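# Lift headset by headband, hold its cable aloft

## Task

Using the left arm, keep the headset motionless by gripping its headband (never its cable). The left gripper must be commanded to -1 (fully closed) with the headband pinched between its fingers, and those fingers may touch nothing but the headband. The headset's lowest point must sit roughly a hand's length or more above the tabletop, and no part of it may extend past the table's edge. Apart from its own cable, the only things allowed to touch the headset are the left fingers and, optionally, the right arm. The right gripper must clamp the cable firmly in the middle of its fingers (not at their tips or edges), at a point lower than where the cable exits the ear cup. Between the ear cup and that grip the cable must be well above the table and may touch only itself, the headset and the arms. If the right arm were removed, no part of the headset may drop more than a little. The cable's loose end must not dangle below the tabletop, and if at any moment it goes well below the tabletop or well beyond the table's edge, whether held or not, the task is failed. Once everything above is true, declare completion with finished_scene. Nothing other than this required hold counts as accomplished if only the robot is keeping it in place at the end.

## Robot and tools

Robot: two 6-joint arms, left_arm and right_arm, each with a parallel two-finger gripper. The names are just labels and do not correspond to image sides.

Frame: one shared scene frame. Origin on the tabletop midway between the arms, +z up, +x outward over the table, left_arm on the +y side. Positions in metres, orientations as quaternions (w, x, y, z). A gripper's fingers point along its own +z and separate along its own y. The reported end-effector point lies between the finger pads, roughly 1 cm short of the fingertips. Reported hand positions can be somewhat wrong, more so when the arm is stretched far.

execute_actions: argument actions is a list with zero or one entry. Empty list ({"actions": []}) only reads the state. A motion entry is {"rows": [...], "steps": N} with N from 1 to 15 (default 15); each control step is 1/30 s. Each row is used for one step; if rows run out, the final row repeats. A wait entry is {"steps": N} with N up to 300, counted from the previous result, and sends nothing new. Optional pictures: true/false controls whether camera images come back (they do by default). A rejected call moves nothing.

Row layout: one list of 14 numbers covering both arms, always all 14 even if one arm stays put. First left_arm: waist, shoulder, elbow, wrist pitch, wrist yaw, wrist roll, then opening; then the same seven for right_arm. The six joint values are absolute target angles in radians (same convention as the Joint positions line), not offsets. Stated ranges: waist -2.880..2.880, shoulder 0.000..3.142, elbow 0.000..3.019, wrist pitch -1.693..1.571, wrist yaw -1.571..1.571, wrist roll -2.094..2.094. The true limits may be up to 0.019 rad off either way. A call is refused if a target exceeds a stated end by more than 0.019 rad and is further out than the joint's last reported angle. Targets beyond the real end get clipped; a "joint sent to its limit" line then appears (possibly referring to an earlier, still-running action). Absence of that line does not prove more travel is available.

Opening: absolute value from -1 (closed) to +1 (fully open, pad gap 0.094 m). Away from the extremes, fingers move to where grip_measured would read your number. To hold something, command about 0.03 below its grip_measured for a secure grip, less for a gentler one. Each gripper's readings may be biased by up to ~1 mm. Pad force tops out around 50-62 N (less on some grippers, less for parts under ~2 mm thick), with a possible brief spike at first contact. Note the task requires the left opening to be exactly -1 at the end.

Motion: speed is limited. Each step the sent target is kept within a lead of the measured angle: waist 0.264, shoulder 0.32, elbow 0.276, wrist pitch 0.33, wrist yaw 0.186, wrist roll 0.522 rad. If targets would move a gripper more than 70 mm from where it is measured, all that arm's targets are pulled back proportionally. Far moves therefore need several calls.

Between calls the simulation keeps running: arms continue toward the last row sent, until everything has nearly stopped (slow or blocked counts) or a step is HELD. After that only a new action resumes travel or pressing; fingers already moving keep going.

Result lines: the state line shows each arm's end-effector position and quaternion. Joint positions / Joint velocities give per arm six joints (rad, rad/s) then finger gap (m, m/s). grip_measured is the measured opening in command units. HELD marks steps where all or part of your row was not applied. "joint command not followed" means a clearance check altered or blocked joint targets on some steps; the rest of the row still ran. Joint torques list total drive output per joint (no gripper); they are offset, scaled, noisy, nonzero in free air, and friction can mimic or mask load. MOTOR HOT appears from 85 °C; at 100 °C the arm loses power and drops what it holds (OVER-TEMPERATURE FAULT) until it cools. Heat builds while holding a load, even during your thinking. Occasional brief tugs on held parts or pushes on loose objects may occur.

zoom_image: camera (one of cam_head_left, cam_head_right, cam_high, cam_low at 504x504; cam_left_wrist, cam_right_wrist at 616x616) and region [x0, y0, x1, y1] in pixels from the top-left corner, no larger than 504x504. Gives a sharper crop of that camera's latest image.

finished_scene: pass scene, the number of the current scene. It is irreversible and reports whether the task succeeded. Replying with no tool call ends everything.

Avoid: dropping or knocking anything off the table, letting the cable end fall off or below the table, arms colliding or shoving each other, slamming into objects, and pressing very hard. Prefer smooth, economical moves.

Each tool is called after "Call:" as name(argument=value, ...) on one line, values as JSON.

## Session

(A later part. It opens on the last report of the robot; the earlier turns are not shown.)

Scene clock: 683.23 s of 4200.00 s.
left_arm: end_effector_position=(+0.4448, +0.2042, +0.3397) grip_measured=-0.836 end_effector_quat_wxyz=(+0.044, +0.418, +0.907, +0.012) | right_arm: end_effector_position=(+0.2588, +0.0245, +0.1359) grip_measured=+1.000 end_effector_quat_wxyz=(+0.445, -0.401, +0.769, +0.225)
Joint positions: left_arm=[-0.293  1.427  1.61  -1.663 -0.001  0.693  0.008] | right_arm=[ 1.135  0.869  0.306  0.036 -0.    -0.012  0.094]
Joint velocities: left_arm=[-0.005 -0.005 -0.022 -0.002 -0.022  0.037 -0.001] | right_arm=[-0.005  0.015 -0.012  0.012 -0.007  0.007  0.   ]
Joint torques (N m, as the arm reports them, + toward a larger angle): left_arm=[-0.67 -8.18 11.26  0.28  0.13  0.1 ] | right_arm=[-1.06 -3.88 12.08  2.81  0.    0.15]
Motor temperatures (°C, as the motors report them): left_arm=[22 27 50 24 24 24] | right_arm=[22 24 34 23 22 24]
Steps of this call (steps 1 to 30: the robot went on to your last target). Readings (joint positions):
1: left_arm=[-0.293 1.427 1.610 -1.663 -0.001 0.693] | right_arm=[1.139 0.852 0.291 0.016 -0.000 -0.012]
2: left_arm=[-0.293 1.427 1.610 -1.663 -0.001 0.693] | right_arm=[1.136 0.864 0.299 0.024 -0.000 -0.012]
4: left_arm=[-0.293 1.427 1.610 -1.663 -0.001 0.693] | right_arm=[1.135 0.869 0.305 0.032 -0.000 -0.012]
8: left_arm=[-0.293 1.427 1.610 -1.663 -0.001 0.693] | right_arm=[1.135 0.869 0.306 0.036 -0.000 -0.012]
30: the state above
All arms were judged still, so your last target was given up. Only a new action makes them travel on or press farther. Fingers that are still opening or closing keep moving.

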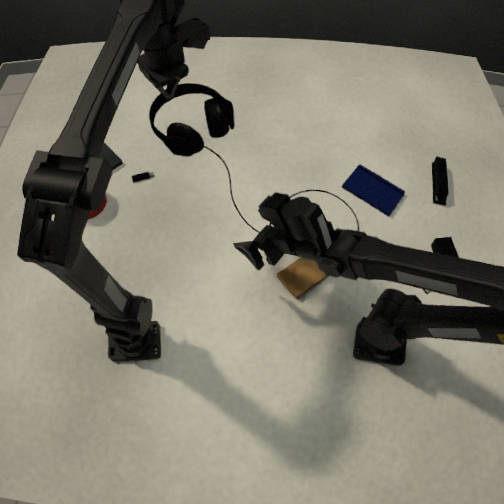

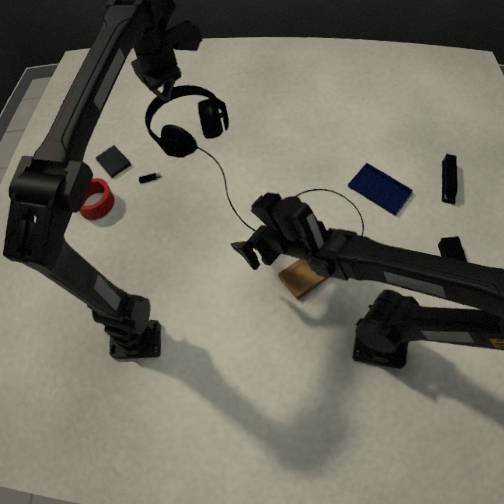

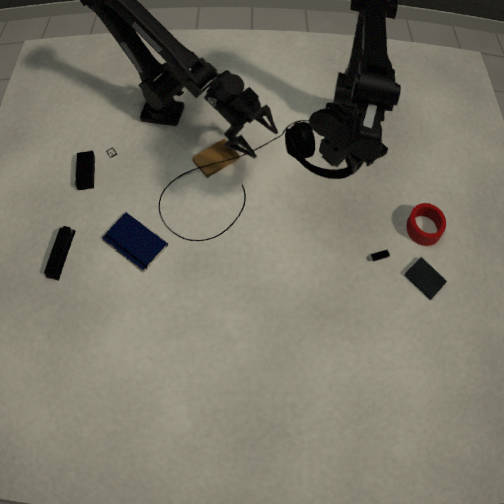

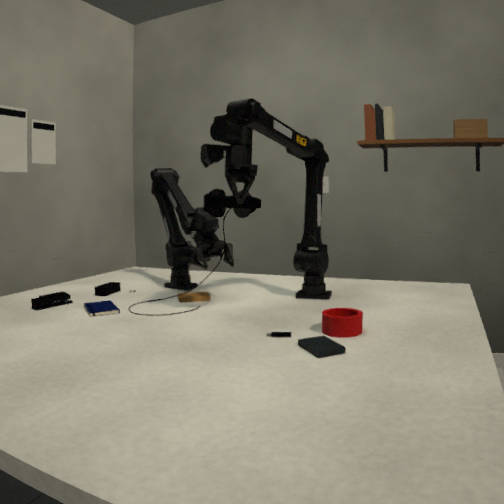

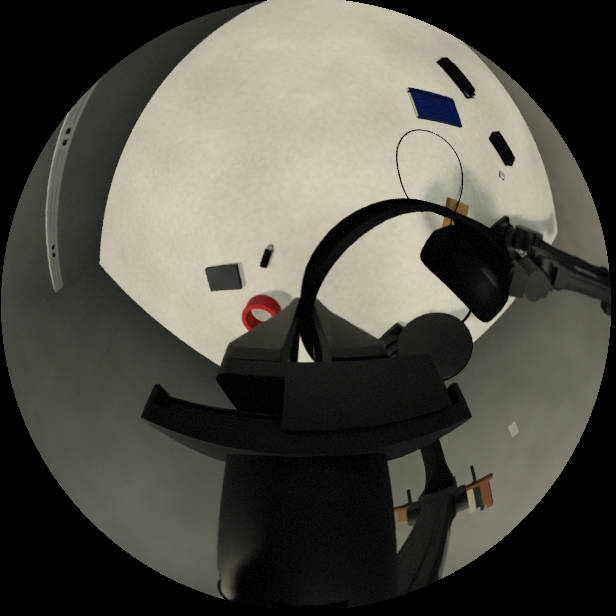

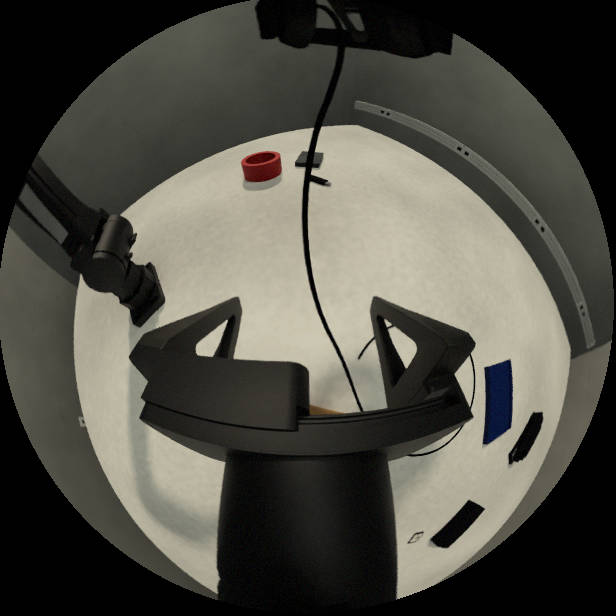

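Call:
execute_actions(actions=[{"rows": [[-0.295, 1.430, 1.63, -1.665, 0, 0.70, -1, 1.13, 0.871, 0.354, 0.055, 0.0, 0.0, 1],[-0.295, 1.430, 1.63, -1.665, 0, 0.70, -1, 1.13, 0.873, 0.360, 0.05, 0.0, 0.0, 1],[-0.295, 1.430, 1.63, -1.665, 0, 0.70, -1, 1.13, 0.876, 0.367, 0.046, 0.0, 0.0, 1],[-0.295, 1.430, 1.63, -1.665, 0, 0.70, -1, 1.13, 0.880, 0.375, 0.042, 0.0, 0.0, 1],[-0.295, 1.430, 1.63, -1.665, 0, 0.70, -1, 1.13, 0.884, 0.383, 0.038, 0.0, 0.0, 1],[-0.295, 1.430, 1.63, -1.665, 0, 0.70, -1, 1.13, 0.888, 0.391, 0.035, 0.0, 0.0, 1],[-0.295, 1.430, 1.63, -1.665, 0, 0.70, -1, 1.13, 0.892, 0.399, 0.032, 0.0, 0.0, 1],[-0.295, 1.430, 1.63, -1.665, 0, 0.70, -1, 1.13, 0.896, 0.407, 0.029, 0.0, 0.0, 1],[-0.295, 1.430, 1.63, -1.665, 0, 0.70, -1, 1.13, 0.900, 0.415, 0.026, 0.0, 0.0, 1],[-0.295, 1.430, 1.63, -1.665, 0, 0.70, -1, 1.13, 0.904, 0.423, 0.023, 0.0, 0.0, 1],[-0.295, 1.430, 1.63, -1.665, 0, 0.70, -1, 1.13, 0.908, 0.431, 0.02, 0.0, 0.0, 1],[-0.295, 1.430, 1.63, -1.665, 0, 0.70, -1, 1.13, 0.912, 0.438, 0.017, 0.0, 0.0, 1],[-0.295, 1.430, 1.63, -1.665, 0, 0.70, -1, 1.13, 0.915, 0.444, 0.014, 0.0, 0.0, 1],[-0.295, 1.430, 1.63, -1.665, 0, 0.70, -1, 1.13, 0.918, 0.448, 0.012, 0.0, 0.0, 1],[-0.295, 1.430, 1.63, -1.665, 0, 0.70, -1, 1.13, 0.920, 0.451, 0.01, 0.0, 0.0, 1]], "steps": 15}], pictures=false)

Call:
execute_actions(actions=[{"steps": 25}])

Scene clock: 731.53 s of 4200.00 s.
left_arm: end_effector_position=(+0.4448, +0.2042, +0.3397) grip_measured=-0.836 end_effector_quat_wxyz=(+0.044, +0.418, +0.907, +0.012) | right_arm: end_effector_position=(+0.2753, +0.0475, +0.1711) grip_measured=+1.000 end_effector_quat_wxyz=(+0.464, -0.395, +0.757, +0.235)
Joint positions: left_arm=[-0.293  1.427  1.61  -1.663 -0.001  0.693  0.008] | right_arm=[ 1.135  0.904  0.396  0.031 -0.    -0.012  0.094]
Joint velocities: left_arm=[-0.005 -0.015 -0.002  0.007  0.051 -0.022  0.   ] | right_arm=[ 0.005  0.073  0.183 -0.061  0.037 -0.007  0.   ]
Joint torques (N m, as the arm reports them, + toward a larger angle): left_arm=[-0.81 -8.23 11.26  0.29  0.13  0.11] | right_arm=[-0.53 -3.03 12.4   0.98 -0.01  0.15]
Motor temperatures (°C, as the motors report them): left_arm=[22 27 46 24 24 24] | right_arm=[22 24 37 23 22 24]
Steps of this call (steps 1 to 90: nothing new was sent; then 44.80 s passed at rest; steps 91 to 105: all 15 steps of this action). Readings (joint positions):
91: left_arm=[-0.293 1.427 1.610 -1.663 -0.001 0.693] | right_arm=[1.135 0.869 0.306 0.036 -0.000 -0.012]
92: left_arm=[-0.293 1.427 1.610 -1.663 -0.001 0.693] | right_arm=[1.135 0.869 0.306 0.036 -0.000 -0.012]
94: left_arm=[-0.293 1.427 1.610 -1.663 -0.001 0.693] | right_arm=[1.135 0.869 0.308 0.036 -0.000 -0.012]
98: left_arm=[-0.293 1.427 1.610 -1.663 -0.001 0.693] | right_arm=[1.135 0.877 0.333 0.036 -0.000 -0.012]
105: the state above

Scene clock: 732.37 s of 4200.00 s.
left_arm: end_effector_position=(+0.4448, +0.2042, +0.3397) grip_measured=-0.836 end_effector_quat_wxyz=(+0.044, +0.418, +0.907, +0.012) | right_arm: end_effector_position=(+0.2766, +0.0493, +0.1729) grip_measured=+1.000 end_effector_quat_wxyz=(+0.463, -0.396, +0.758, +0.235)
Joint positions: left_arm=[-0.293  1.427  1.61  -1.663 -0.001  0.693  0.008] | right_arm=[ 1.135  0.909  0.404  0.025 -0.    -0.012  0.094]
Joint velocities: left_arm=[ 0.005  0.005  0.007  0.007 -0.007  0.037 -0.001] | right_arm=[ 0.005  0.005  0.017 -0.007 -0.037  0.022  0.   ]
Joint torques (N m, as the arm reports them, + toward a larger angle): left_arm=[-0.72 -8.44 11.26  0.29  0.12  0.11] | right_arm=[-0.61 -3.47 12.52  1.15 -0.01  0.14]
Motor temperatures (°C, as the motors report them): left_arm=[22 27 46 24 24 24] | right_arm=[22 24 37 23 22 24]
Steps of this call (steps 1 to 15: the robot went on to your last target; steps 16 to 25: nothing new was sent). Readings (joint positions):
1: left_arm=[-0.293 1.427 1.610 -1.663 -0.001 0.693] | right_arm=[1.135 0.906 0.401 0.030 -0.000 -0.012]
2: left_arm=[-0.293 1.427 1.610 -1.663 -0.001 0.693] | right_arm=[1.135 0.908 0.404 0.029 -0.000 -0.012]
4: left_arm=[-0.293 1.427 1.610 -1.663 -0.001 0.693] | right_arm=[1.135 0.909 0.404 0.028 -0.000 -0.012]
8: left_arm=[-0.293 1.427 1.610 -1.663 -0.001 0.693] | right_arm=[1.135 0.909 0.404 0.025 -0.000 -0.012]
25: the state above
All arms were judged still, so your last target was given up. Only a new action makes them travel on or press farther. Fingers that are still opening or closing keep moving.

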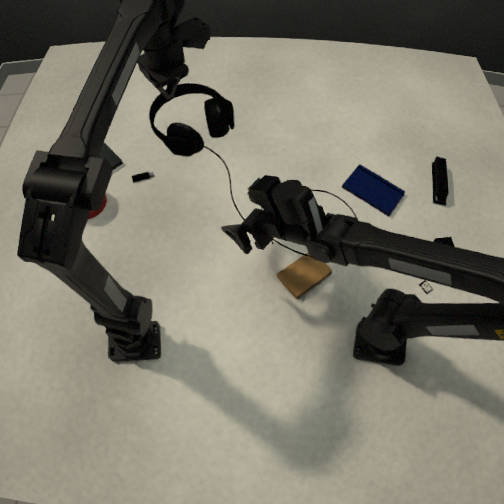

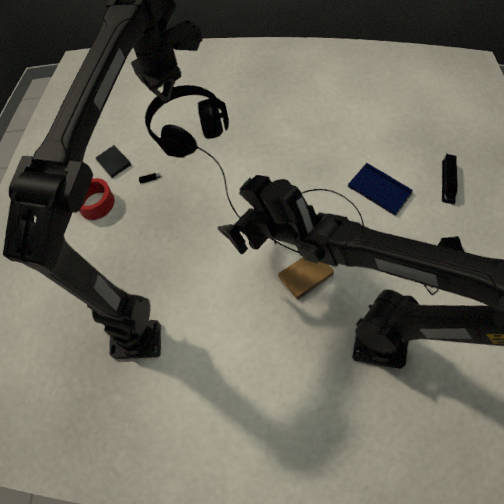

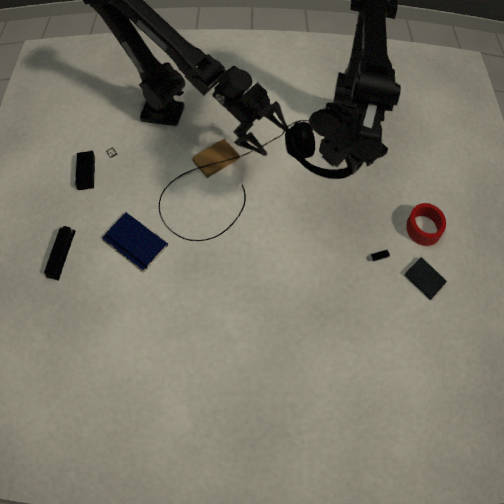

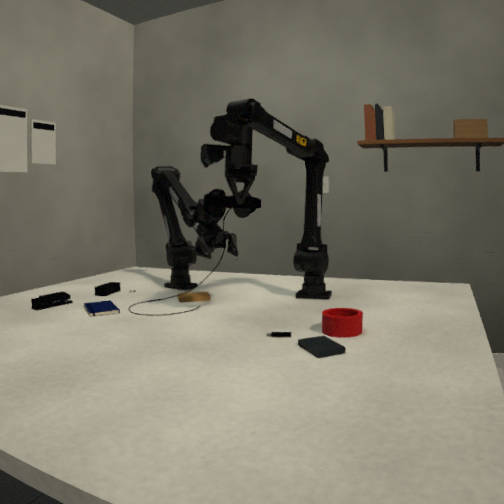

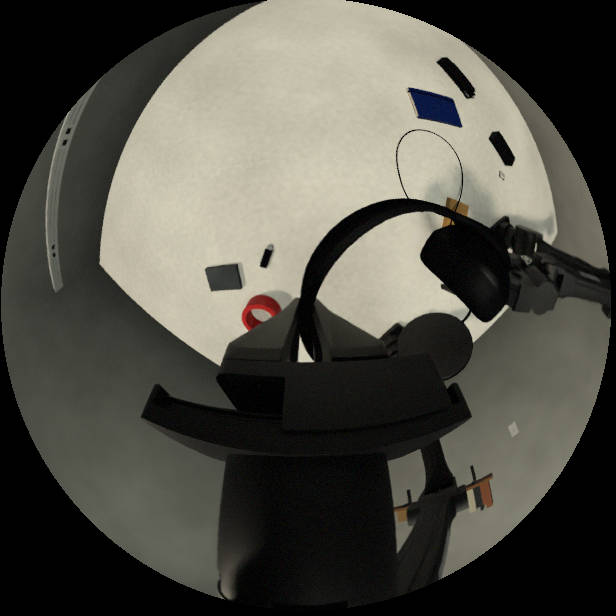

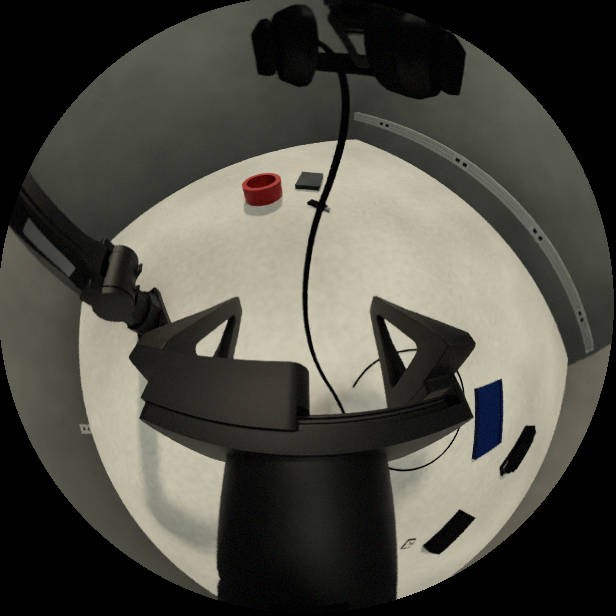

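Call:
zoom_image(camera="cam_head_left", region=[180, 140, 310, 270])

Call:
zoom_image(camera="cam_low", region=[170, 180, 270, 280])

Call:
zoom_image(camera="cam_high", region=[220, 80, 330, 190])

Region (180, 140, 310, 270) of cam_head_left's 504x504 image, scaled by 3.877, with more detail than that image has.

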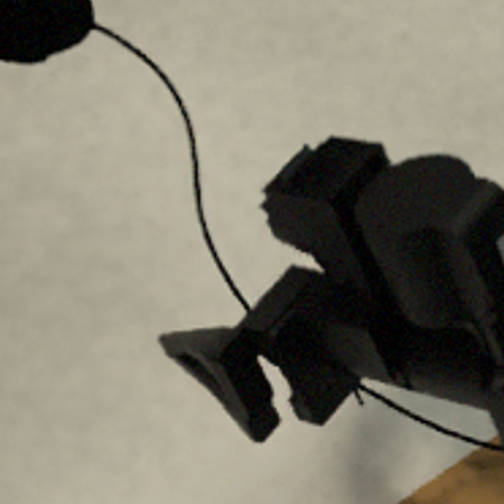

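Region (170, 180, 270, 280) of cam_low's 504x504 image, scaled by 5.040, with more detail than that image has.

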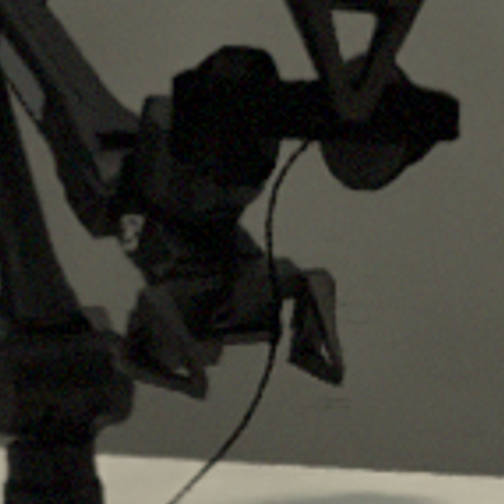

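Region (220, 80, 330, 190) of cam_high's 504x504 image, scaled by 4.582, with more detail than that image has.

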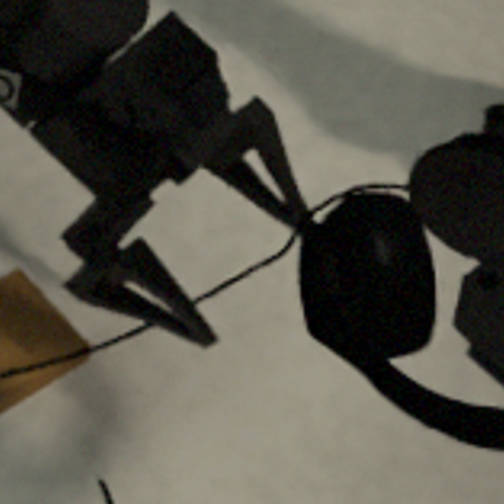

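Call:
execute_actions(actions=[{"rows": [[-0.295, 1.430, 1.63, -1.665, 0, 0.70, -1, 1.13, 0.91, 0.445, 0.02, 0.0, 0.0, 0.9],[-0.295, 1.430, 1.63, -1.665, 0, 0.70, -1, 1.13, 0.91, 0.44, 0.03, 0.0, 0.0, 0.78],[-0.295, 1.430, 1.63, -1.665, 0, 0.70, -1, 1.13, 0.91, 0.435, 0.03, 0.0, 0.0, 0.65],[-0.295, 1.430, 1.63, -1.665, 0, 0.70, -1, 1.13, 0.91, 0.43, 0.03, 0.0, 0.0, 0.52],[-0.295, 1.430, 1.63, -1.665, 0, 0.70, -1, 1.13, 0.91, 0.425, 0.03, 0.0, 0.0, 0.39],[-0.295, 1.430, 1.63, -1.665, 0, 0.70, -1, 1.13, 0.91, 0.42, 0.03, 0.0, 0.0, 0.26],[-0.295, 1.430, 1.63, -1.665, 0, 0.70, -1, 1.13, 0.91, 0.42, 0.03, 0.0, 0.0, 0.13],[-0.295, 1.430, 1.63, -1.665, 0, 0.70, -1, 1.13, 0.91, 0.42, 0.03, 0.0, 0.0, 0.0],[-0.295, 1.430, 1.63, -1.665, 0, 0.70, -1, 1.13, 0.91, 0.42, 0.03, 0.0, 0.0, -0.13],[-0.295, 1.430, 1.63, -1.665, 0, 0.70, -1, 1.13, 0.91, 0.42, 0.03, 0.0, 0.0, -0.26],[-0.295, 1.430, 1.63, -1.665, 0, 0.70, -1, 1.13, 0.91, 0.42, 0.03, 0.0, 0.0, -0.38],[-0.295, 1.430, 1.63, -1.665, 0, 0.70, -1, 1.13, 0.91, 0.42, 0.03, 0.0, 0.0, -0.48],[-0.295, 1.430, 1.63, -1.665, 0, 0.70, -1, 1.13, 0.91, 0.42, 0.03, 0.0, 0.0, -0.57],[-0.295, 1.430, 1.63, -1.665, 0, 0.70, -1, 1.13, 0.91, 0.42, 0.03, 0.0, 0.0, -0.64],[-0.295, 1.430, 1.63, -1.665, 0, 0.70, -1, 1.13, 0.91, 0.42, 0.03, 0.0, 0.0, -0.7]], "steps": 15}], pictures=false)

Call:
execute_actions(actions=[{"steps": 20}])

Scene clock: 767.60 s of 4200.00 s.
left_arm: end_effector_position=(+0.4448, +0.2042, +0.3397) grip_measured=-0.836 end_effector_quat_wxyz=(+0.044, +0.418, +0.907, +0.012) | right_arm: end_effector_position=(+0.2766, +0.0493, +0.1729) grip_measured=-0.663 end_effector_quat_wxyz=(+0.463, -0.396, +0.758, +0.235)
Joint positions: left_arm=[-0.293  1.427  1.61  -1.663 -0.001  0.693  0.008] | right_arm=[ 1.135  0.909  0.404  0.025 -0.    -0.012  0.016]
Joint velocities: left_arm=[ 0.005 -0.015 -0.012 -0.007 -0.037  0.007  0.   ] | right_arm=[-0.015 -0.005  0.007  0.002 -0.066 -0.022 -0.068]
Joint torques (N m, as the arm reports them, + toward a larger angle): left_arm=[-0.63 -8.35 11.25  0.28  0.12  0.1 ] | right_arm=[-0.62 -4.43 10.06  1.95 -0.01  0.15]
Motor temperatures (°C, as the motors report them): left_arm=[22 27 47 24 24 24] | right_arm=[22 24 38 23 22 24]
Steps of this call (steps 1 to 90: nothing new was sent; then 31.73 s passed at rest; steps 91 to 105: all 15 steps of this action). Readings (joint positions):
91: left_arm=[-0.293 1.427 1.610 -1.663 -0.001 0.693] | right_arm=[1.135 0.909 0.404 0.025 -0.000 -0.012]
92: left_arm=[-0.293 1.427 1.610 -1.663 -0.001 0.693] | right_arm=[1.135 0.909 0.404 0.025 -0.000 -0.012]
94: left_arm=[-0.293 1.427 1.610 -1.663 -0.001 0.693] | right_arm=[1.135 0.909 0.404 0.025 -0.000 -0.012]
98: left_arm=[-0.293 1.427 1.610 -1.663 -0.001 0.693] | right_arm=[1.135 0.909 0.404 0.025 -0.000 -0.012]
105: the state above

Scene clock: 768.27 s of 4200.00 s.
left_arm: end_effector_position=(+0.4448, +0.2042, +0.3397) grip_measured=-0.836 end_effector_quat_wxyz=(+0.044, +0.418, +0.907, +0.012) | right_arm: end_effector_position=(+0.2766, +0.0493, +0.1729) grip_measured=-0.697 end_effector_quat_wxyz=(+0.463, -0.396, +0.758, +0.235)
Joint positions: left_arm=[-0.293  1.427  1.61  -1.663 -0.001  0.693  0.008] | right_arm=[ 1.135  0.909  0.404  0.025 -0.    -0.012  0.014]
Joint velocities: left_arm=[-0.005  0.005 -0.007 -0.012 -0.051  0.007 -0.001] | right_arm=[ 0.005  0.015 -0.017  0.007 -0.022 -0.051  0.   ]
Joint torques (N m, as the arm reports them, + toward a larger angle): left_arm=[-0.64 -8.31 11.23  0.28  0.13  0.1 ] | right_arm=[-0.38 -4.49 10.01  1.98 -0.02  0.15]
Motor temperatures (°C, as the motors report them): left_arm=[22 27 47 24 24 24] | right_arm=[22 24 38 23 22 24]
Steps of this call (steps 1 to 15: the robot went on to your last target; steps 16 to 20: nothing new was sent). Readings (joint positions):
1: left_arm=[-0.293 1.427 1.610 -1.663 -0.001 0.693] | right_arm=[1.135 0.909 0.404 0.025 -0.000 -0.012]
2: left_arm=[-0.293 1.427 1.610 -1.663 -0.001 0.693] | right_arm=[1.135 0.909 0.404 0.025 -0.000 -0.012]
4: left_arm=[-0.293 1.427 1.610 -1.663 -0.001 0.693] | right_arm=[1.135 0.909 0.404 0.025 -0.000 -0.012]
8: left_arm=[-0.293 1.427 1.610 -1.663 -0.001 0.693] | right_arm=[1.135 0.909 0.404 0.025 -0.000 -0.012]
20: the state above
All arms were judged still, so your last target was given up. Only a new action makes them travel on or press farther. Fingers that are still opening or closing keep moving.

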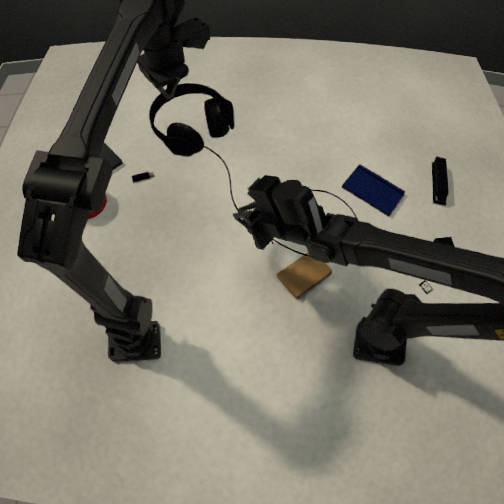

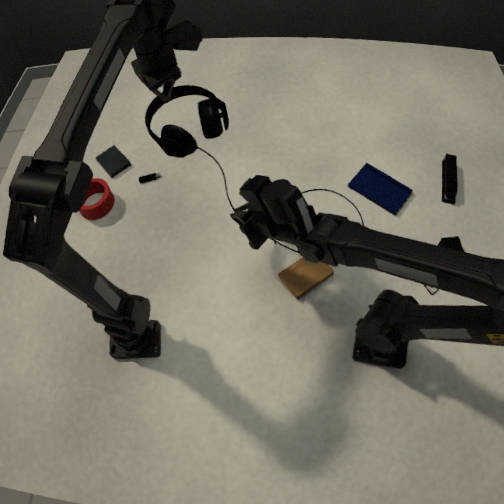

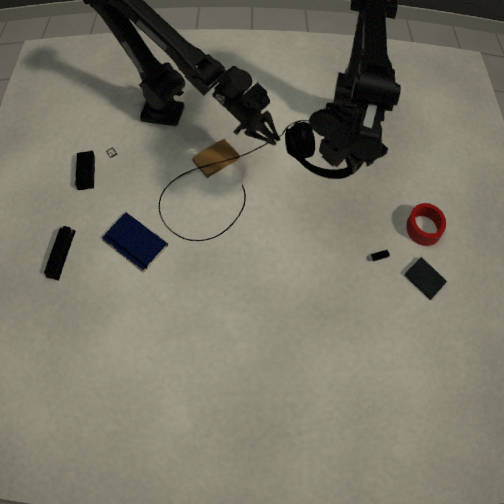

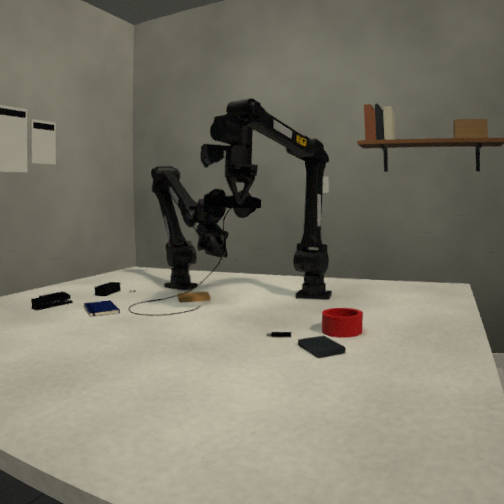

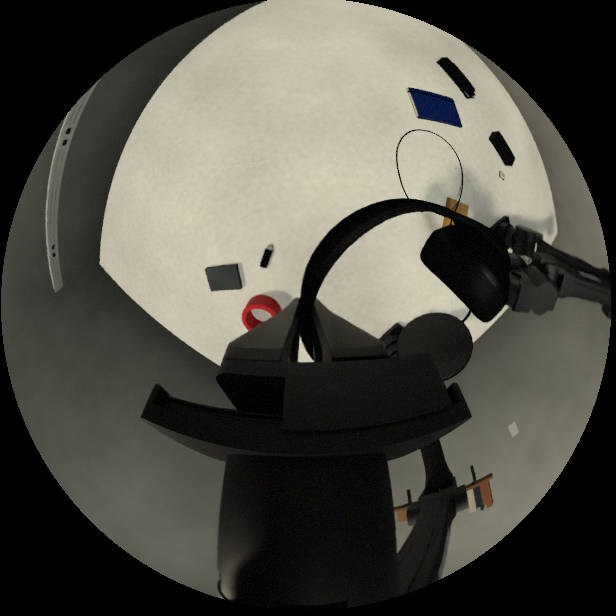

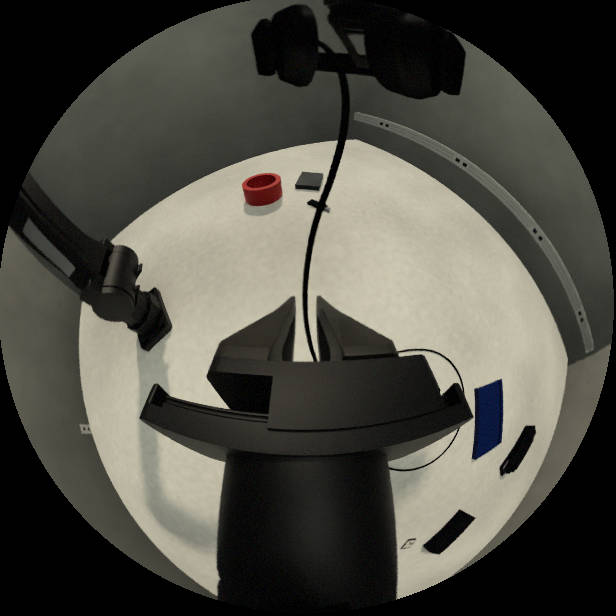

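Call:
zoom_image(camera="cam_high", region=[235, 100, 305, 170])

Call:
zoom_image(camera="cam_head_left", region=[210, 180, 290, 260])

Call:
zoom_image(camera="cam_low", region=[190, 210, 250, 270])

Region (235, 100, 305, 170) of cam_high's 504x504 image, scaled by 7.200, with more detail than that image has.

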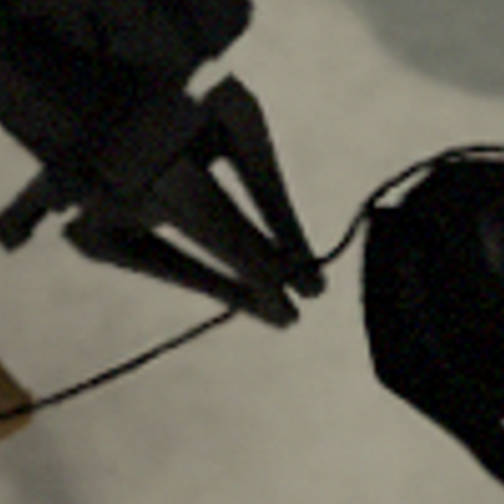

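Region (210, 180, 290, 260) of cam_head_left's 504x504 image, scaled by 6.300, with more detail than that image has.

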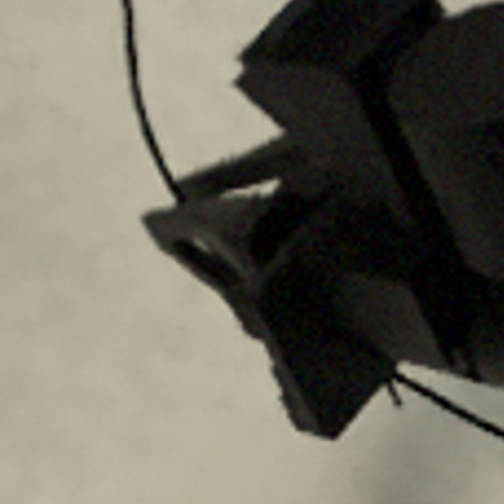

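Region (190, 210, 250, 270) of cam_low's 504x504 image, scaled by 8.400, with more detail than that image has.

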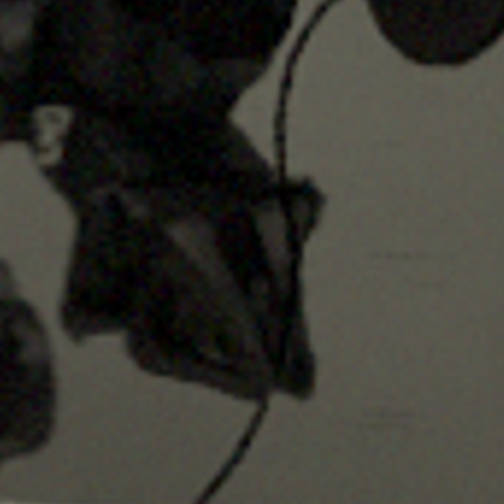

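Call:
execute_actions(actions=[{"rows": [[-0.295, 1.430, 1.63, -1.665, 0, 0.70, -1, 1.13, 0.916, 0.43, 0.04, 0.0, 0.0, -0.7],[-0.295, 1.430, 1.63, -1.665, 0, 0.70, -1, 1.13, 0.921, 0.44, 0.049, 0.0, 0.0, -0.7],[-0.295, 1.430, 1.63, -1.665, 0, 0.70, -1, 1.13, 0.925, 0.447, 0.053, 0.0, 0.0, -0.7],[-0.295, 1.430, 1.63, -1.665, 0, 0.70, -1, 1.13, 0.929, 0.449, 0.056, 0.0, 0.0, -0.7],[-0.295, 1.430, 1.63, -1.665, 0, 0.70, -1, 1.13, 0.933, 0.45, 0.06, 0.0, 0.0, -0.7],[-0.295, 1.430, 1.63, -1.665, 0, 0.70, -1, 1.13, 0.937, 0.451, 0.063, 0.0, 0.0, -0.7],[-0.295, 1.430, 1.63, -1.665, 0, 0.70, -1, 1.13, 0.941, 0.452, 0.067, 0.0, 0.0, -0.7],[-0.295, 1.430, 1.63, -1.665, 0, 0.70, -1, 1.13, 0.945, 0.454, 0.07, 0.0, 0.0, -0.7],[-0.295, 1.430, 1.63, -1.665, 0, 0.70, -1, 1.13, 0.949, 0.455, 0.074, 0.0, 0.0, -0.7]], "steps": 15}])

Scene clock: 802.27 s of 4200.00 s.
left_arm: end_effector_position=(+0.4448, +0.2042, +0.3397) grip_measured=-0.836 end_effector_quat_wxyz=(+0.044, +0.418, +0.907, +0.012) | right_arm: end_effector_position=(+0.2787, +0.0523, +0.1653) grip_measured=-0.697 end_effector_quat_wxyz=(+0.459, -0.397, +0.760, +0.233)
Joint positions: left_arm=[-0.293  1.427  1.61  -1.663 -0.001  0.693  0.008] | right_arm=[ 1.135  0.941  0.404  0.046 -0.    -0.012  0.014]
Joint velocities: left_arm=[ 0.005 -0.005  0.002 -0.002  0.051 -0.022  0.001] | right_arm=[-0.024  0.015 -0.007  0.012 -0.037  0.037 -0.001]
Joint torques (N m, as the arm reports them, + toward a larger angle): left_arm=[-0.69 -8.26 11.31  0.27  0.12  0.1 ] | right_arm=[-0.51 -4.24 12.69  2.89  0.    0.15]
Motor temperatures (°C, as the motors report them): left_arm=[22 27 47 24 24 24] | right_arm=[22 24 36 23 22 24]
Steps of this call (steps 1 to 90: nothing new was sent; then 30.50 s passed at rest; steps 91 to 105: all 15 steps of this action). Readings (joint positions):
91: left_arm=[-0.293 1.427 1.610 -1.663 -0.001 0.693] | right_arm=[1.135 0.909 0.404 0.025 -0.000 -0.012]
92: left_arm=[-0.293 1.427 1.610 -1.663 -0.001 0.693] | right_arm=[1.135 0.909 0.404 0.025 -0.000 -0.012]
94: left_arm=[-0.293 1.427 1.610 -1.663 -0.001 0.693] | right_arm=[1.135 0.910 0.404 0.026 -0.000 -0.012]
98: left_arm=[-0.293 1.427 1.610 -1.663 -0.001 0.693] | right_arm=[1.135 0.924 0.404 0.038 -0.000 -0.012]
105: the state above

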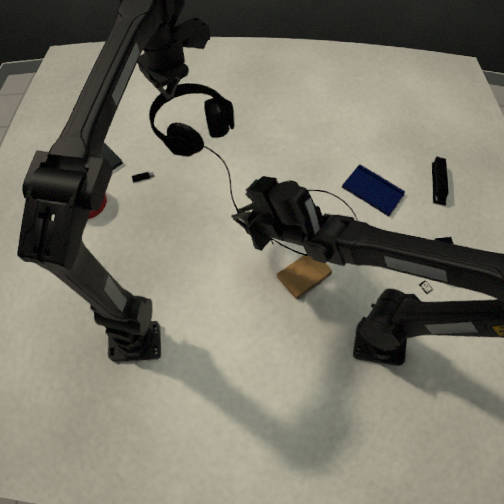

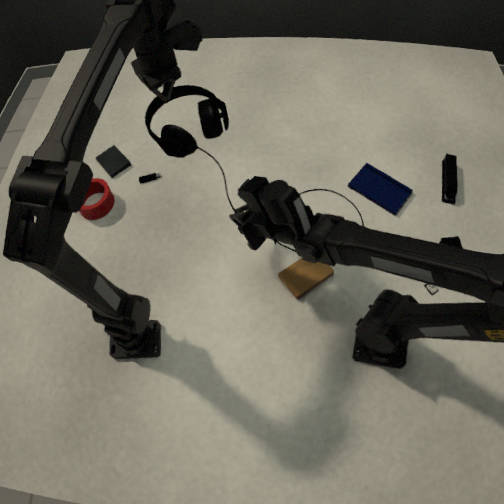

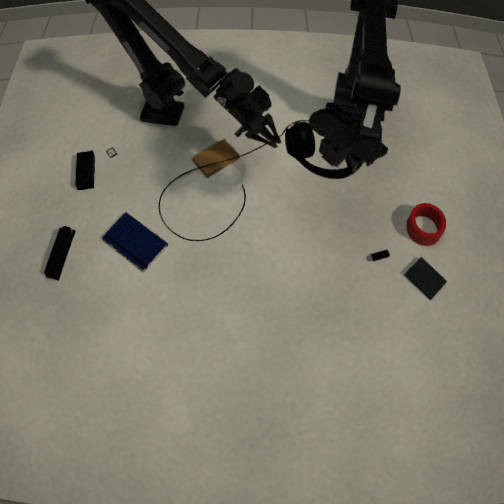

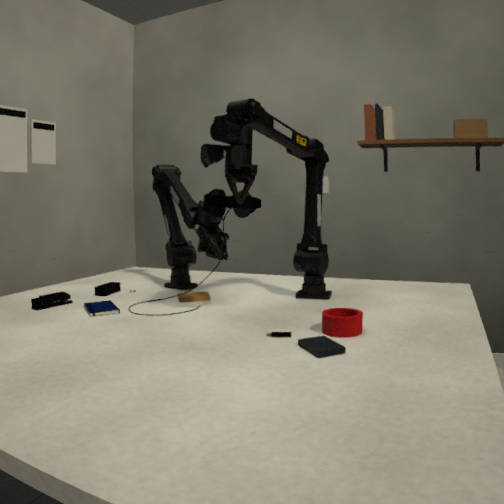

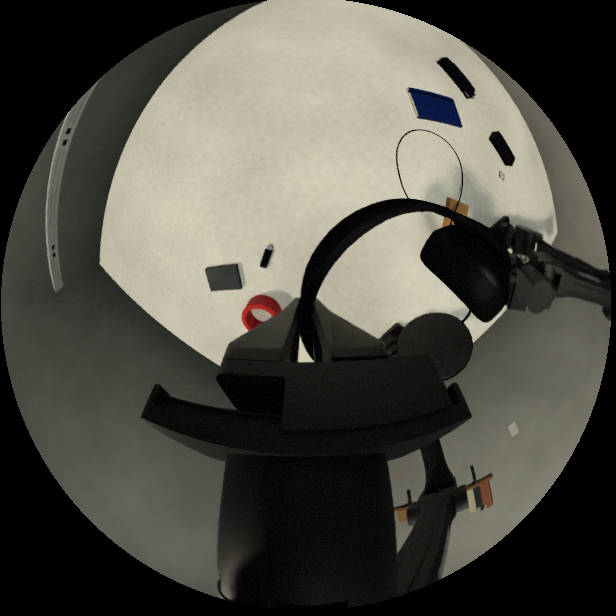

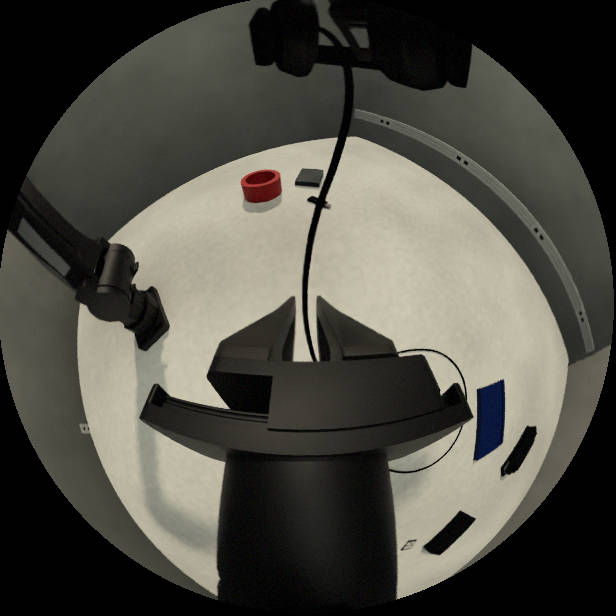

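Call:
execute_actions(actions=[{"rows": [[-0.295, 1.430, 1.63, -1.665, 0, 0.70, -1, 1.13, 0.945, 0.45, 0.07, 0.0, 0.0, -0.72],[-0.295, 1.430, 1.63, -1.665, 0, 0.70, -1, 1.13, 0.942, 0.44, 0.065, 0.0, 0.0, -0.74],[-0.295, 1.430, 1.63, -1.665, 0, 0.70, -1, 1.13, 0.942, 0.43, 0.06, 0.0, 0.0, -0.76],[-0.295, 1.430, 1.63, -1.665, 0, 0.70, -1, 1.13, 0.942, 0.42, 0.055, 0.0, 0.0, -0.78],[-0.295, 1.430, 1.63, -1.665, 0, 0.70, -1, 1.13, 0.942, 0.42, 0.055, 0.0, 0.0, -0.80],[-0.295, 1.430, 1.63, -1.665, 0, 0.70, -1, 1.13, 0.942, 0.42, 0.055, 0.0, 0.0, -0.82],[-0.295, 1.430, 1.63, -1.665, 0, 0.70, -1, 1.13, 0.942, 0.42, 0.055, 0.0, 0.0, -0.84],[-0.295, 1.430, 1.63, -1.665, 0, 0.70, -1, 1.13, 0.942, 0.42, 0.055, 0.0, 0.0, -0.86],[-0.295, 1.430, 1.63, -1.665, 0, 0.70, -1, 1.13, 0.942, 0.42, 0.055, 0.0, 0.0, -0.88],[-0.295, 1.430, 1.63, -1.665, 0, 0.70, -1, 1.13, 0.942, 0.42, 0.055, 0.0, 0.0, -0.895],[-0.295, 1.430, 1.63, -1.665, 0, 0.70, -1, 1.13, 0.942, 0.42, 0.055, 0.0, 0.0, -0.91],[-0.295, 1.430, 1.63, -1.665, 0, 0.70, -1, 1.13, 0.942, 0.42, 0.055, 0.0, 0.0, -0.92],[-0.295, 1.430, 1.63, -1.665, 0, 0.70, -1, 1.13, 0.942, 0.42, 0.055, 0.0, 0.0, -0.93],[-0.295, 1.430, 1.63, -1.665, 0, 0.70, -1, 1.13, 0.942, 0.42, 0.055, 0.0, 0.0, -0.94],[-0.295, 1.430, 1.63, -1.665, 0, 0.70, -1, 1.13, 0.942, 0.42, 0.055, 0.0, 0.0, -0.95]], "steps": 15}], pictures=false)

Call:
execute_actions(actions=[{"steps": 20}], pictures=false)

Scene clock: 817.37 s of 4200.00 s.
left_arm: end_effector_position=(+0.4448, +0.2042, +0.3397) grip_measured=-0.836 end_effector_quat_wxyz=(+0.044, +0.418, +0.907, +0.012) | right_arm: end_effector_position=(+0.2788, +0.0524, +0.1655) grip_measured=-0.941 end_effector_quat_wxyz=(+0.459, -0.397, +0.760, +0.233)
Joint positions: left_arm=[-0.293  1.427  1.61  -1.663 -0.001  0.693  0.008] | right_arm=[ 1.135  0.941  0.404  0.048 -0.    -0.012  0.003]
Joint velocities: left_arm=[-0.005  0.005 -0.002  0.002 -0.11   0.051 -0.   ] | right_arm=[-0.024  0.005 -0.007 -0.012 -0.007  0.007 -0.007]
Joint torques (N m, as the arm reports them, + toward a larger angle): left_arm=[-0.71 -8.41 11.28  0.27  0.13  0.1 ] | right_arm=[-0.5  -4.62  9.92  2.12 -0.01  0.15]
Motor temperatures (°C, as the motors report them): left_arm=[22 27 47 24 24 24] | right_arm=[22 24 38 23 22 24]
Steps of this call (steps 1 to 15: the robot went on to your last target; steps 16 to 90: nothing new was sent; then 11.60 s passed at rest; steps 91 to 105: all 15 steps of this action). Readings (joint positions):
91: left_arm=[-0.293 1.427 1.610 -1.663 -0.001 0.693] | right_arm=[1.135 0.941 0.404 0.048 -0.000 -0.012]
92: left_arm=[-0.293 1.427 1.610 -1.663 -0.001 0.693] | right_arm=[1.135 0.941 0.404 0.048 -0.000 -0.012]
94: left_arm=[-0.293 1.427 1.610 -1.663 -0.001 0.693] | right_arm=[1.135 0.941 0.404 0.048 -0.000 -0.012]
98: left_arm=[-0.293 1.427 1.610 -1.663 -0.001 0.693] | right_arm=[1.135 0.941 0.404 0.048 -0.000 -0.012]
105: the state above

Scene clock: 818.03 s of 4200.00 s.
left_arm: end_effector_position=(+0.4448, +0.2042, +0.3397) grip_measured=-0.836 end_effector_quat_wxyz=(+0.044, +0.418, +0.907, +0.012) | right_arm: end_effector_position=(+0.2788, +0.0524, +0.1655) grip_measured=-0.943 end_effector_quat_wxyz=(+0.459, -0.397, +0.760, +0.233)
Joint positions: left_arm=[-0.293  1.427  1.61  -1.663 -0.001  0.693  0.008] | right_arm=[ 1.135  0.941  0.404  0.048 -0.    -0.012  0.003]
Joint velocities: left_arm=[-0.005 -0.015  0.017  0.002 -0.007  0.022  0.001] | right_arm=[-0.005  0.005  0.002  0.022  0.007 -0.081 -0.   ]
Joint torques (N m, as the arm reports them, + toward a larger angle): left_arm=[-0.85 -8.48 11.24  0.26  0.12  0.1 ] | right_arm=[-0.62 -4.97  9.92  2.13 -0.01  0.14]
Motor temperatures (°C, as the motors report them): left_arm=[22 27 47 24 24 24] | right_arm=[22 24 38 23 22 24]
Steps of this call (steps 1 to 15: the robot went on to your last target; steps 16 to 20: nothing new was sent). Readings (joint positions):
1: left_arm=[-0.293 1.427 1.610 -1.663 -0.001 0.693] | right_arm=[1.135 0.941 0.404 0.048 -0.000 -0.012]
2: left_arm=[-0.293 1.427 1.610 -1.663 -0.001 0.693] | right_arm=[1.135 0.941 0.404 0.048 -0.000 -0.012]
4: left_arm=[-0.293 1.427 1.610 -1.663 -0.001 0.693] | right_arm=[1.135 0.941 0.404 0.048 -0.000 -0.012]
8: left_arm=[-0.293 1.427 1.610 -1.663 -0.001 0.693] | right_arm=[1.135 0.941 0.404 0.048 -0.000 -0.012]
20: the state above
All arms were judged still, so your last target was given up. Only a new action makes them travel on or press farther. Fingers that are still opening or closing keep moving.

Call:
execute_actions(actions=[{"rows": [[-0.295, 1.430, 1.63, -1.665, 0, 0.70, -1, 1.13, 0.942, 0.42, 0.055, 0.0, 0.0, -0.955],[-0.295, 1.430, 1.63, -1.665, 0, 0.70, -1, 1.13, 0.942, 0.42, 0.055, 0.0, 0.0, -0.96],[-0.295, 1.430, 1.63, -1.665, 0, 0.70, -1, 1.13, 0.942, 0.42, 0.055, 0.0, 0.0, -0.965],[-0.295, 1.430, 1.63, -1.665, 0, 0.70, -1, 1.13, 0.942, 0.42, 0.055, 0.0, 0.0, -0.97],[-0.295, 1.430, 1.63, -1.665, 0, 0.70, -1, 1.13, 0.942, 0.42, 0.055, 0.0, 0.0, -0.975],[-0.295, 1.430, 1.63, -1.665, 0, 0.70, -1, 1.13, 0.942, 0.42, 0.055, 0.0, 0.0, -0.98],[-0.295, 1.430, 1.63, -1.665, 0, 0.70, -1, 1.13, 0.942, 0.42, 0.055, 0.0, 0.0, -0.985],[-0.295, 1.430, 1.63, -1.665, 0, 0.70, -1, 1.13, 0.942, 0.42, 0.055, 0.0, 0.0, -0.99],[-0.295, 1.430, 1.63, -1.665, 0, 0.70, -1, 1.13, 0.942, 0.42, 0.055, 0.0, 0.0, -0.995],[-0.295, 1.430, 1.63, -1.665, 0, 0.70, -1, 1.13, 0.942, 0.42, 0.055, 0.0, 0.0, -1.0]], "steps": 15}])

Scene clock: 831.90 s of 4200.00 s.
left_arm: end_effector_position=(+0.4448, +0.2042, +0.3397) grip_measured=-0.836 end_effector_quat_wxyz=(+0.044, +0.418, +0.907, +0.012) | right_arm: end_effector_position=(+0.2788, +0.0524, +0.1655) grip_measured=-0.969 end_effector_quat_wxyz=(+0.459, -0.397, +0.760, +0.233)
Joint positions: left_arm=[-0.293  1.427  1.61  -1.663 -0.001  0.693  0.008] | right_arm=[ 1.135  0.941  0.404  0.048 -0.    -0.012  0.001]
Joint velocities: left_arm=[-0.005 -0.005 -0.012 -0.012 -0.11   0.051 -0.   ] | right_arm=[-0.015 -0.005 -0.002 -0.007 -0.051 -0.051 -0.001]
Joint torques (N m, as the arm reports them, + toward a larger angle): left_arm=[-0.76 -8.36 11.26  0.25  0.12  0.1 ] | right_arm=[-0.55 -4.7   9.94  2.04  0.    0.15]
Motor temperatures (°C, as the motors report them): left_arm=[22 27 48 24 24 24] | right_arm=[22 24 36 23 22 24]
Steps of this call (steps 1 to 90: nothing new was sent; then 10.37 s passed at rest; steps 91 to 105: all 15 steps of this action). Readings (joint positions):
91: left_arm=[-0.293 1.427 1.610 -1.663 -0.001 0.693] | right_arm=[1.135 0.941 0.404 0.048 -0.000 -0.012]
92: left_arm=[-0.293 1.427 1.610 -1.663 -0.001 0.693] | right_arm=[1.135 0.941 0.404 0.048 -0.000 -0.012]
94: left_arm=[-0.293 1.427 1.610 -1.663 -0.001 0.693] | right_arm=[1.135 0.941 0.404 0.048 -0.000 -0.012]
98: left_arm=[-0.293 1.427 1.610 -1.663 -0.001 0.693] | right_arm=[1.135 0.941 0.404 0.048 -0.000 -0.012]
105: the state above

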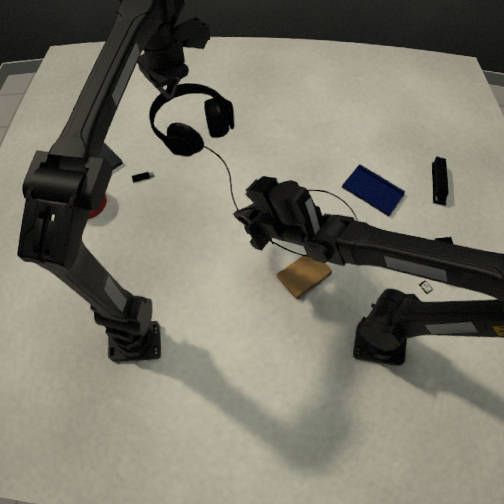

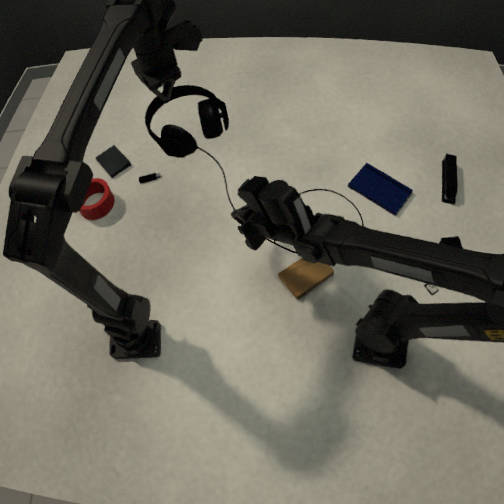

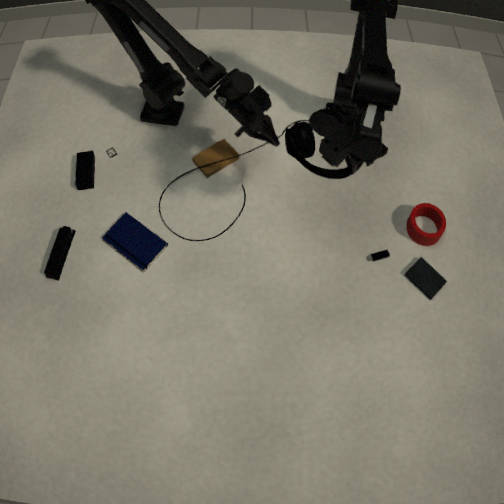

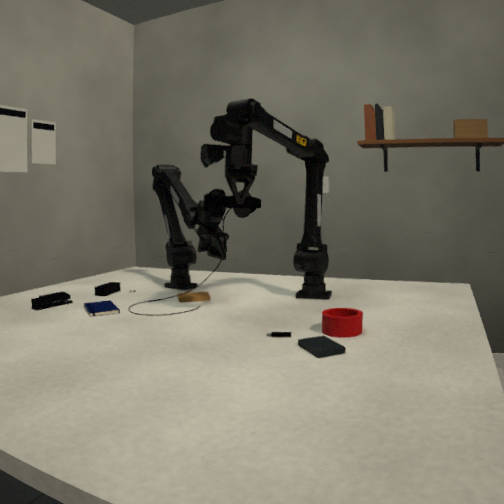

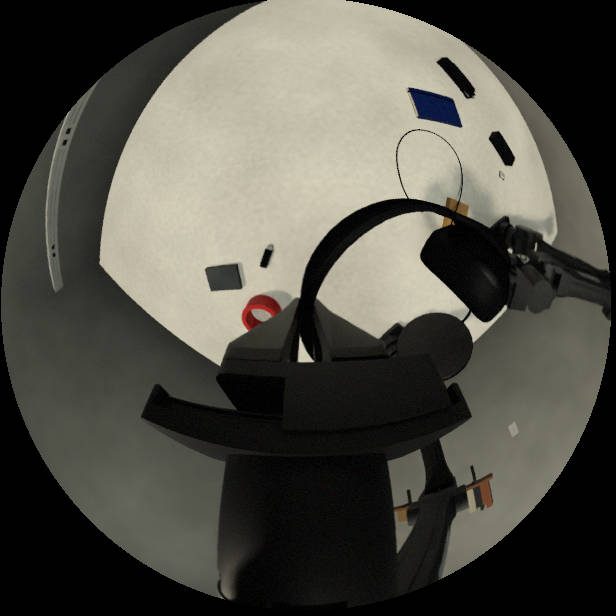

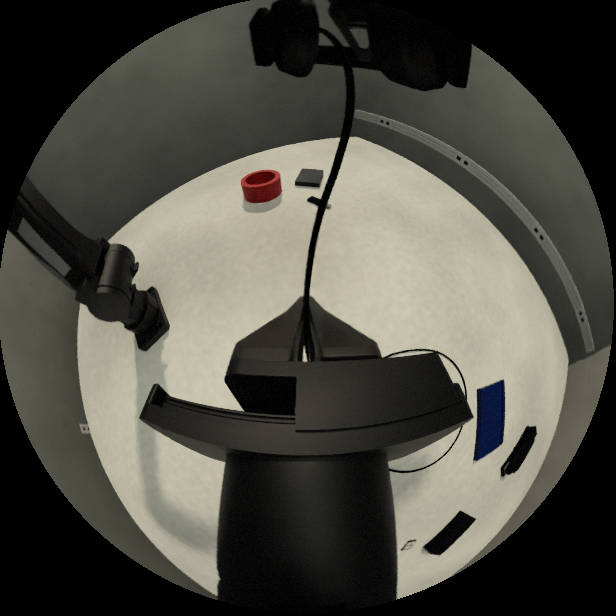

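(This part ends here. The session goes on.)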